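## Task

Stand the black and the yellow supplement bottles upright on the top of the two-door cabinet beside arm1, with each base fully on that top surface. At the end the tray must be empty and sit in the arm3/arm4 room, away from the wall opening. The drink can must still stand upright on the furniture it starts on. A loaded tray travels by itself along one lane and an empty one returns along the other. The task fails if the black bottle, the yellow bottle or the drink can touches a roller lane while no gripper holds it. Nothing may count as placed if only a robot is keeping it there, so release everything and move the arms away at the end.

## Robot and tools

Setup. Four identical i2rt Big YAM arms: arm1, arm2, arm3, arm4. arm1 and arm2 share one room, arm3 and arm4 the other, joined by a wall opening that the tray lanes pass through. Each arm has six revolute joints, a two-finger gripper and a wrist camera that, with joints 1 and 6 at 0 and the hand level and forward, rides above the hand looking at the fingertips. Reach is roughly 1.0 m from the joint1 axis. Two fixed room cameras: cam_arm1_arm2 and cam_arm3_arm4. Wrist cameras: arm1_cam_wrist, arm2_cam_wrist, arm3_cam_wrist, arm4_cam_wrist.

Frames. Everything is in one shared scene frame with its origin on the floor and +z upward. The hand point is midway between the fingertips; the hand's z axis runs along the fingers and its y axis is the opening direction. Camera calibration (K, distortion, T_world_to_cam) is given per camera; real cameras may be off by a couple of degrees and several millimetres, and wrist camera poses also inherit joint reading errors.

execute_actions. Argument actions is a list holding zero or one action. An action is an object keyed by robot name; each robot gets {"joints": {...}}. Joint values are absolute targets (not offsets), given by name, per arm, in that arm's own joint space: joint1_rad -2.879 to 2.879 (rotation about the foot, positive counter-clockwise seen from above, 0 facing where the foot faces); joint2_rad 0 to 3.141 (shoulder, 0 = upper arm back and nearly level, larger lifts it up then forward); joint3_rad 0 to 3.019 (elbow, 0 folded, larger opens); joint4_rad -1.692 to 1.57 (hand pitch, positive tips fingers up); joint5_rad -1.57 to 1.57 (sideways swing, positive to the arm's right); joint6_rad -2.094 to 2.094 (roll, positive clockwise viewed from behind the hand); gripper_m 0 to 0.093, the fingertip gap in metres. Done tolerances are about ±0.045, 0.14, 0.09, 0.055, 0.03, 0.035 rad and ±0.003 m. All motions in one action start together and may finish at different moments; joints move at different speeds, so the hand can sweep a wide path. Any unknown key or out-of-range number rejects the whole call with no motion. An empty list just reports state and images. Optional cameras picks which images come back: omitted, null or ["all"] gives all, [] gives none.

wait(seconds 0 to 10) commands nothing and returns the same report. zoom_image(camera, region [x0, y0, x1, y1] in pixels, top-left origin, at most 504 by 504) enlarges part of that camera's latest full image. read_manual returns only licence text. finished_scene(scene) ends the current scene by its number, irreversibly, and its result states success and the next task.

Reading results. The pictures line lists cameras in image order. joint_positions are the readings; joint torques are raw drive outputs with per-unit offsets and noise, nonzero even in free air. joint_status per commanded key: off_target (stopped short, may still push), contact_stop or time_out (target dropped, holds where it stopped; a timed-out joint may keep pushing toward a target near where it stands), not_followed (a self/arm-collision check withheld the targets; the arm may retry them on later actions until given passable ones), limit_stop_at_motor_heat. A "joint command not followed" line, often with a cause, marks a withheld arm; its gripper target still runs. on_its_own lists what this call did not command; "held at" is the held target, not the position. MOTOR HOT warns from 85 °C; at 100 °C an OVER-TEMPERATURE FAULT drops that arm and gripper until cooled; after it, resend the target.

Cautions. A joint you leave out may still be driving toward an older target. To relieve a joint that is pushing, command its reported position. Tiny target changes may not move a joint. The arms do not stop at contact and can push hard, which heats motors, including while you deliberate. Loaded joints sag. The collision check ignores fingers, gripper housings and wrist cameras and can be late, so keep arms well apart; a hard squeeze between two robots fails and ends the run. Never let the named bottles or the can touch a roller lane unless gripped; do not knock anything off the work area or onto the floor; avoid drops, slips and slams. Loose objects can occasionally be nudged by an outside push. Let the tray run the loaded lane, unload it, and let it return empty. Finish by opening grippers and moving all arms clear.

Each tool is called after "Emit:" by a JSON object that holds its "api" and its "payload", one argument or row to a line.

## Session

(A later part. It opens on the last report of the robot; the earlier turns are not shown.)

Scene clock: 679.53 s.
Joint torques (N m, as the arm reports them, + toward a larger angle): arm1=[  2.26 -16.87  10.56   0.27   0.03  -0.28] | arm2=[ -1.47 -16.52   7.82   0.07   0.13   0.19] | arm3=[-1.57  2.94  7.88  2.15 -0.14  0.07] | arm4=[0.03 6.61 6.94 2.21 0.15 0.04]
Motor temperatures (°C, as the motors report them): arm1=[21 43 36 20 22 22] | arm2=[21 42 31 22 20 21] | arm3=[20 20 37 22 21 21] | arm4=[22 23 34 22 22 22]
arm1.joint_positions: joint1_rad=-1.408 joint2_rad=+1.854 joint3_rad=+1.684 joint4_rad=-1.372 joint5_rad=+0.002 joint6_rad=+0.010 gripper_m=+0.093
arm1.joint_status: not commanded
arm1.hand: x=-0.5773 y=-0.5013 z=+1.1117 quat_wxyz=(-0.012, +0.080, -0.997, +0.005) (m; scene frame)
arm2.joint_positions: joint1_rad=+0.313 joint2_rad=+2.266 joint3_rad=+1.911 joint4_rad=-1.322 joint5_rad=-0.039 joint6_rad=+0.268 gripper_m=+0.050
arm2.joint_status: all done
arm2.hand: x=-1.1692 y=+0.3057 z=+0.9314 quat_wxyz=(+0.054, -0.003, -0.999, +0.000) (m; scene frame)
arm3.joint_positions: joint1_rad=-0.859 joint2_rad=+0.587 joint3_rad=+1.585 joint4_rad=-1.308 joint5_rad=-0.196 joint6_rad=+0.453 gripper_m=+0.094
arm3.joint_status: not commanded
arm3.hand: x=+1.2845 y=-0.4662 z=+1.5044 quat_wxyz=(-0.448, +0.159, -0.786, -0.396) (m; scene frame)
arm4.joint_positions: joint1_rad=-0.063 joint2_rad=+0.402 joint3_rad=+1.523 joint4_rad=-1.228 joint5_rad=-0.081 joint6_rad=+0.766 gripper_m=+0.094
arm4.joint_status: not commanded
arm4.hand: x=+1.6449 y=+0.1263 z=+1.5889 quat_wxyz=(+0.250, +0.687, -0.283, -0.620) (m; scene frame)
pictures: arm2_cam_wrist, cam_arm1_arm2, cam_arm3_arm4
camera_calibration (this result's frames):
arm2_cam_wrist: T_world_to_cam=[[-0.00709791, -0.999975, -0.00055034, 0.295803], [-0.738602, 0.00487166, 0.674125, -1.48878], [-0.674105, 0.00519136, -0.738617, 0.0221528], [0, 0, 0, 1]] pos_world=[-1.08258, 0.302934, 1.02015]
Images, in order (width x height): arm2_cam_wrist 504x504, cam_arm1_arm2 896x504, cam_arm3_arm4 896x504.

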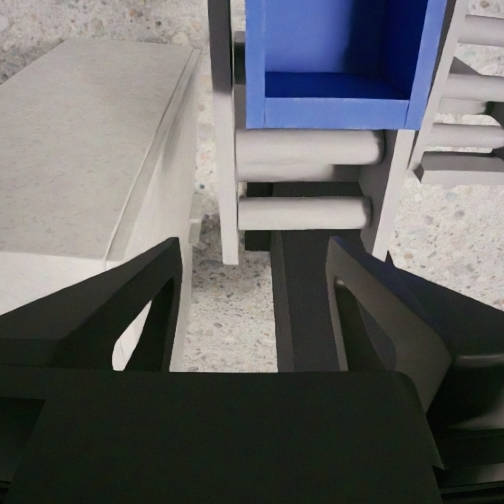

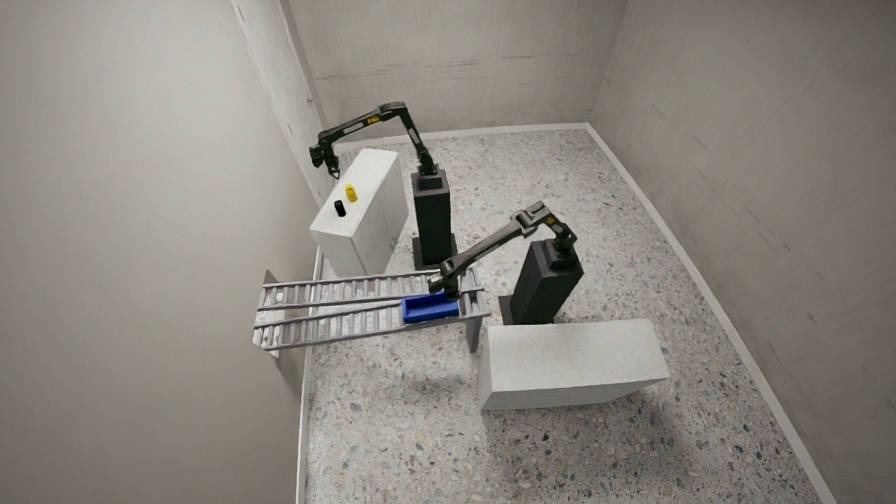

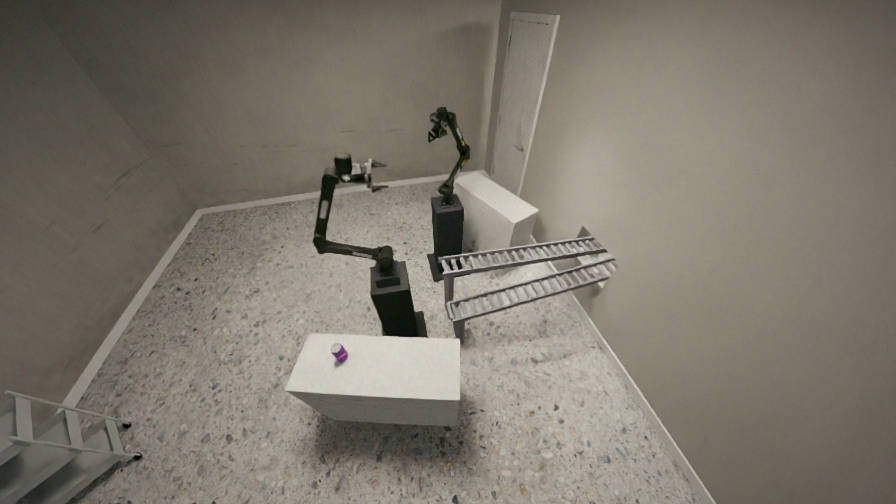

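The tray is rolling down the return lane. I'll wait while it travels, since the robots are at rest.

Emit:
{"api": "wait", "payload": {
  "seconds": 10
}}

Scene clock: 691.00 s.
Joint torques (N m, as the arm reports them, + toward a larger angle): arm1=[  2.4  -16.9   10.66   0.25   0.02  -0.3 ] | arm2=[ -1.48 -16.45   7.82   0.08   0.13   0.2 ] | arm3=[-1.07  3.4   8.07  2.21 -0.09  0.03] | arm4=[-0.49  6.36  6.91  2.19  0.09  0.07]
Motor temperatures (°C, as the motors report them): arm1=[21 43 36 20 22 22] | arm2=[21 42 32 22 20 21] | arm3=[20 20 37 22 21 21] | arm4=[22 23 34 22 22 22]
arm1.joint_positions: joint1_rad=-1.408 joint2_rad=+1.854 joint3_rad=+1.684 joint4_rad=-1.372 joint5_rad=+0.002 joint6_rad=+0.010 gripper_m=+0.093
arm1.joint_status: not commanded
arm1.hand: x=-0.5773 y=-0.5013 z=+1.1117 quat_wxyz=(-0.012, +0.080, -0.997, +0.005) (m; scene frame)
arm2.joint_positions: joint1_rad=+0.313 joint2_rad=+2.266 joint3_rad=+1.911 joint4_rad=-1.322 joint5_rad=-0.039 joint6_rad=+0.268 gripper_m=+0.050
arm2.joint_status: all done
arm2.hand: x=-1.1692 y=+0.3057 z=+0.9314 quat_wxyz=(+0.054, -0.003, -0.999, +0.000) (m; scene frame)
arm3.joint_positions: joint1_rad=-0.859 joint2_rad=+0.587 joint3_rad=+1.585 joint4_rad=-1.308 joint5_rad=-0.196 joint6_rad=+0.453 gripper_m=+0.094
arm3.joint_status: not commanded
arm3.hand: x=+1.2845 y=-0.4662 z=+1.5044 quat_wxyz=(-0.448, +0.159, -0.786, -0.396) (m; scene frame)
arm4.joint_positions: joint1_rad=-0.063 joint2_rad=+0.402 joint3_rad=+1.523 joint4_rad=-1.228 joint5_rad=-0.081 joint6_rad=+0.766 gripper_m=+0.094
arm4.joint_status: not commanded
arm4.hand: x=+1.6449 y=+0.1263 z=+1.5889 quat_wxyz=(+0.250, +0.687, -0.283, -0.620) (m; scene frame)
wait: 10.00 s; at rest from the start
pictures: arm1_cam_wrist, arm2_cam_wrist, arm3_cam_wrist, arm4_cam_wrist, cam_arm1_arm2, cam_arm3_arm4
camera_calibration (this result's frames):
arm1_cam_wrist: T_world_to_cam=[[0.168903, -0.98528, 0.0263751, -0.427221], [-0.819709, -0.12556, 0.558848, -1.14806], [-0.54731, -0.116011, -0.828851, 0.671646], [0, 0, 0, 1]] pos_world=[-0.50132, -0.487164, 1.20955]
arm2_cam_wrist: T_world_to_cam=[[-0.00709791, -0.999975, -0.00055034, 0.295803], [-0.738602, 0.00487166, 0.674125, -1.48878], [-0.674105, 0.00519136, -0.738617, 0.0221528], [0, 0, 0, 1]] pos_world=[-1.08258, 0.302934, 1.02015]
arm4_cam_wrist: T_world_to_cam=[[0.0912732, 0.71715, -0.690916, 0.85557], [0.632776, -0.577501, -0.515837, -0.145412], [-0.768937, -0.390113, -0.506506, 2.24516], [0, 0, 0, 1]] pos_world=[1.74031, 0.178316, 1.6533]
Images, in order (width x height): arm1_cam_wrist 504x504, arm2_cam_wrist 504x504, arm3_cam_wrist 504x504, arm4_cam_wrist 504x504, cam_arm1_arm2 896x504, cam_arm3_arm4 896x504.

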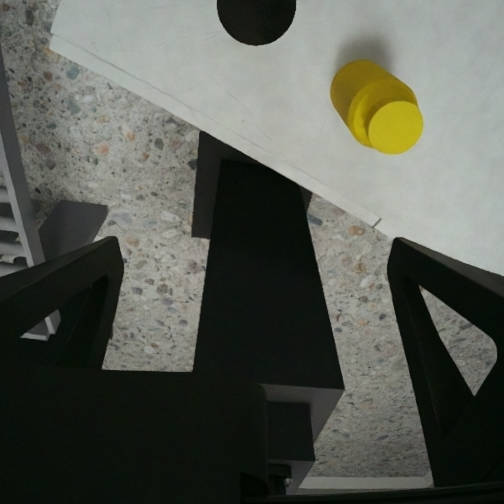

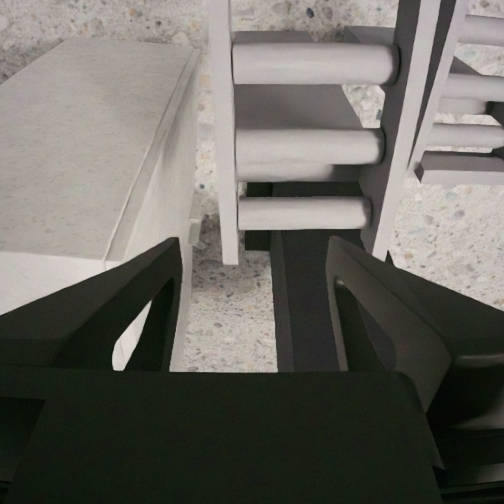

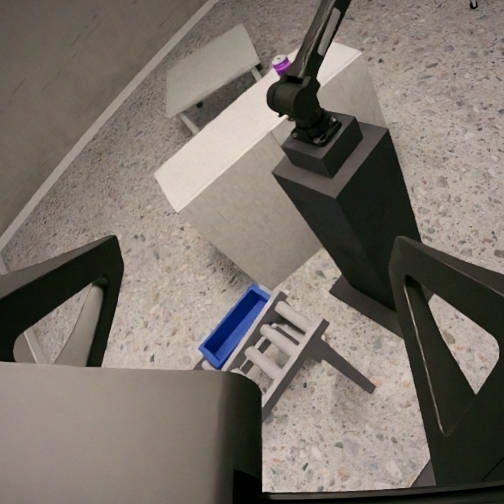

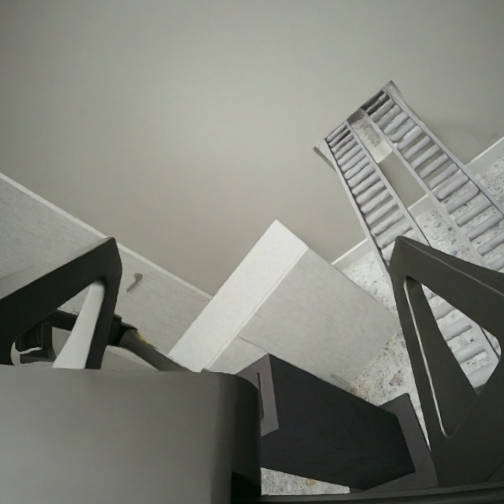

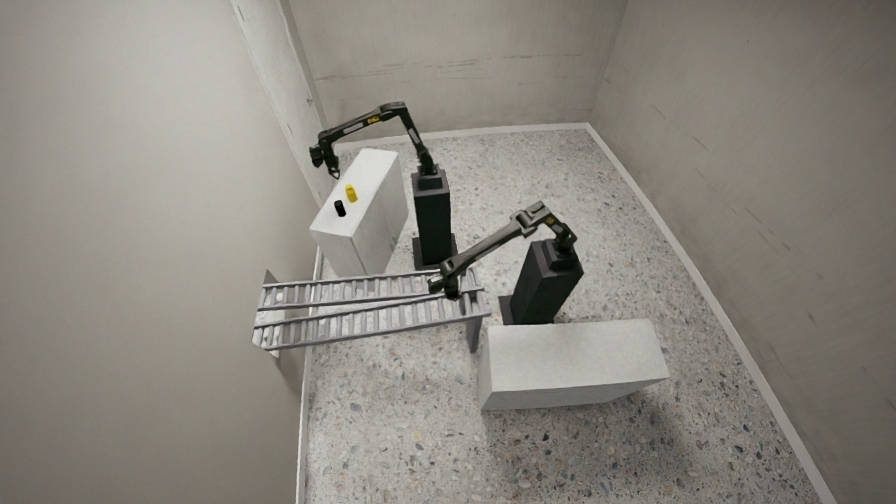

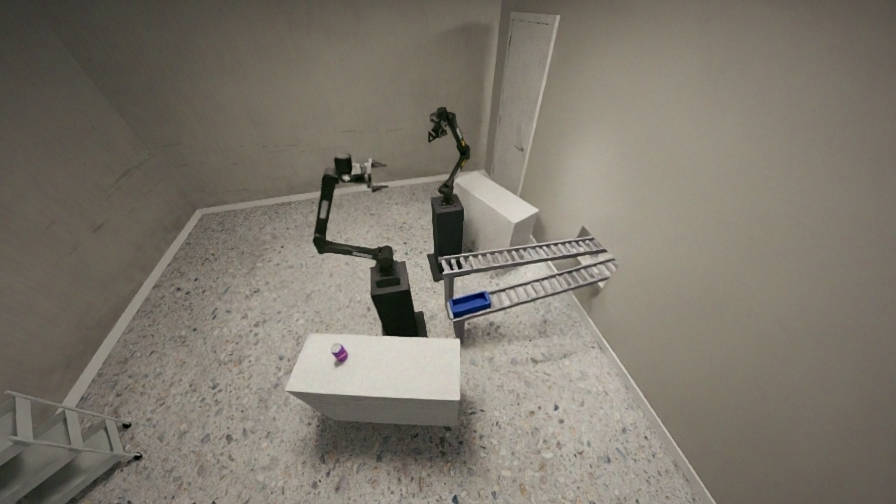

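Emit:
{"api": "zoom_image", "payload": {
  "camera": "cam_arm1_arm2",
  "region": [280, 130, 440, 280]
}}

Region (280, 130, 440, 280) of cam_arm1_arm2's 896x504 image, scaled by 3.150, with more detail than that image has; it fills the top 472 rows of this view, and the rest is white.

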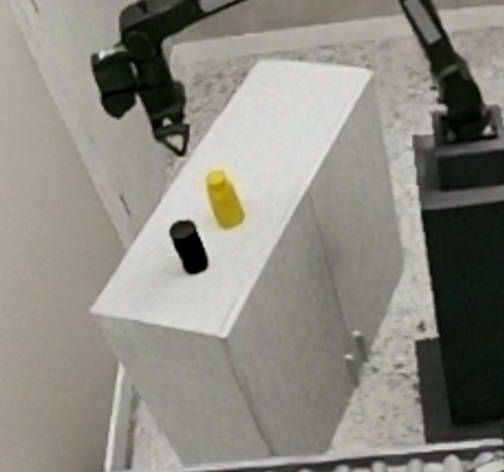

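Both bottles are standing well inside the cabinet top, the tray has reached the far end of the return lane, and the can hasn't been touched.

Emit:
{"api": "finished_scene", "payload": {
  "scene": 1
}}

The scene is finished: the task was done.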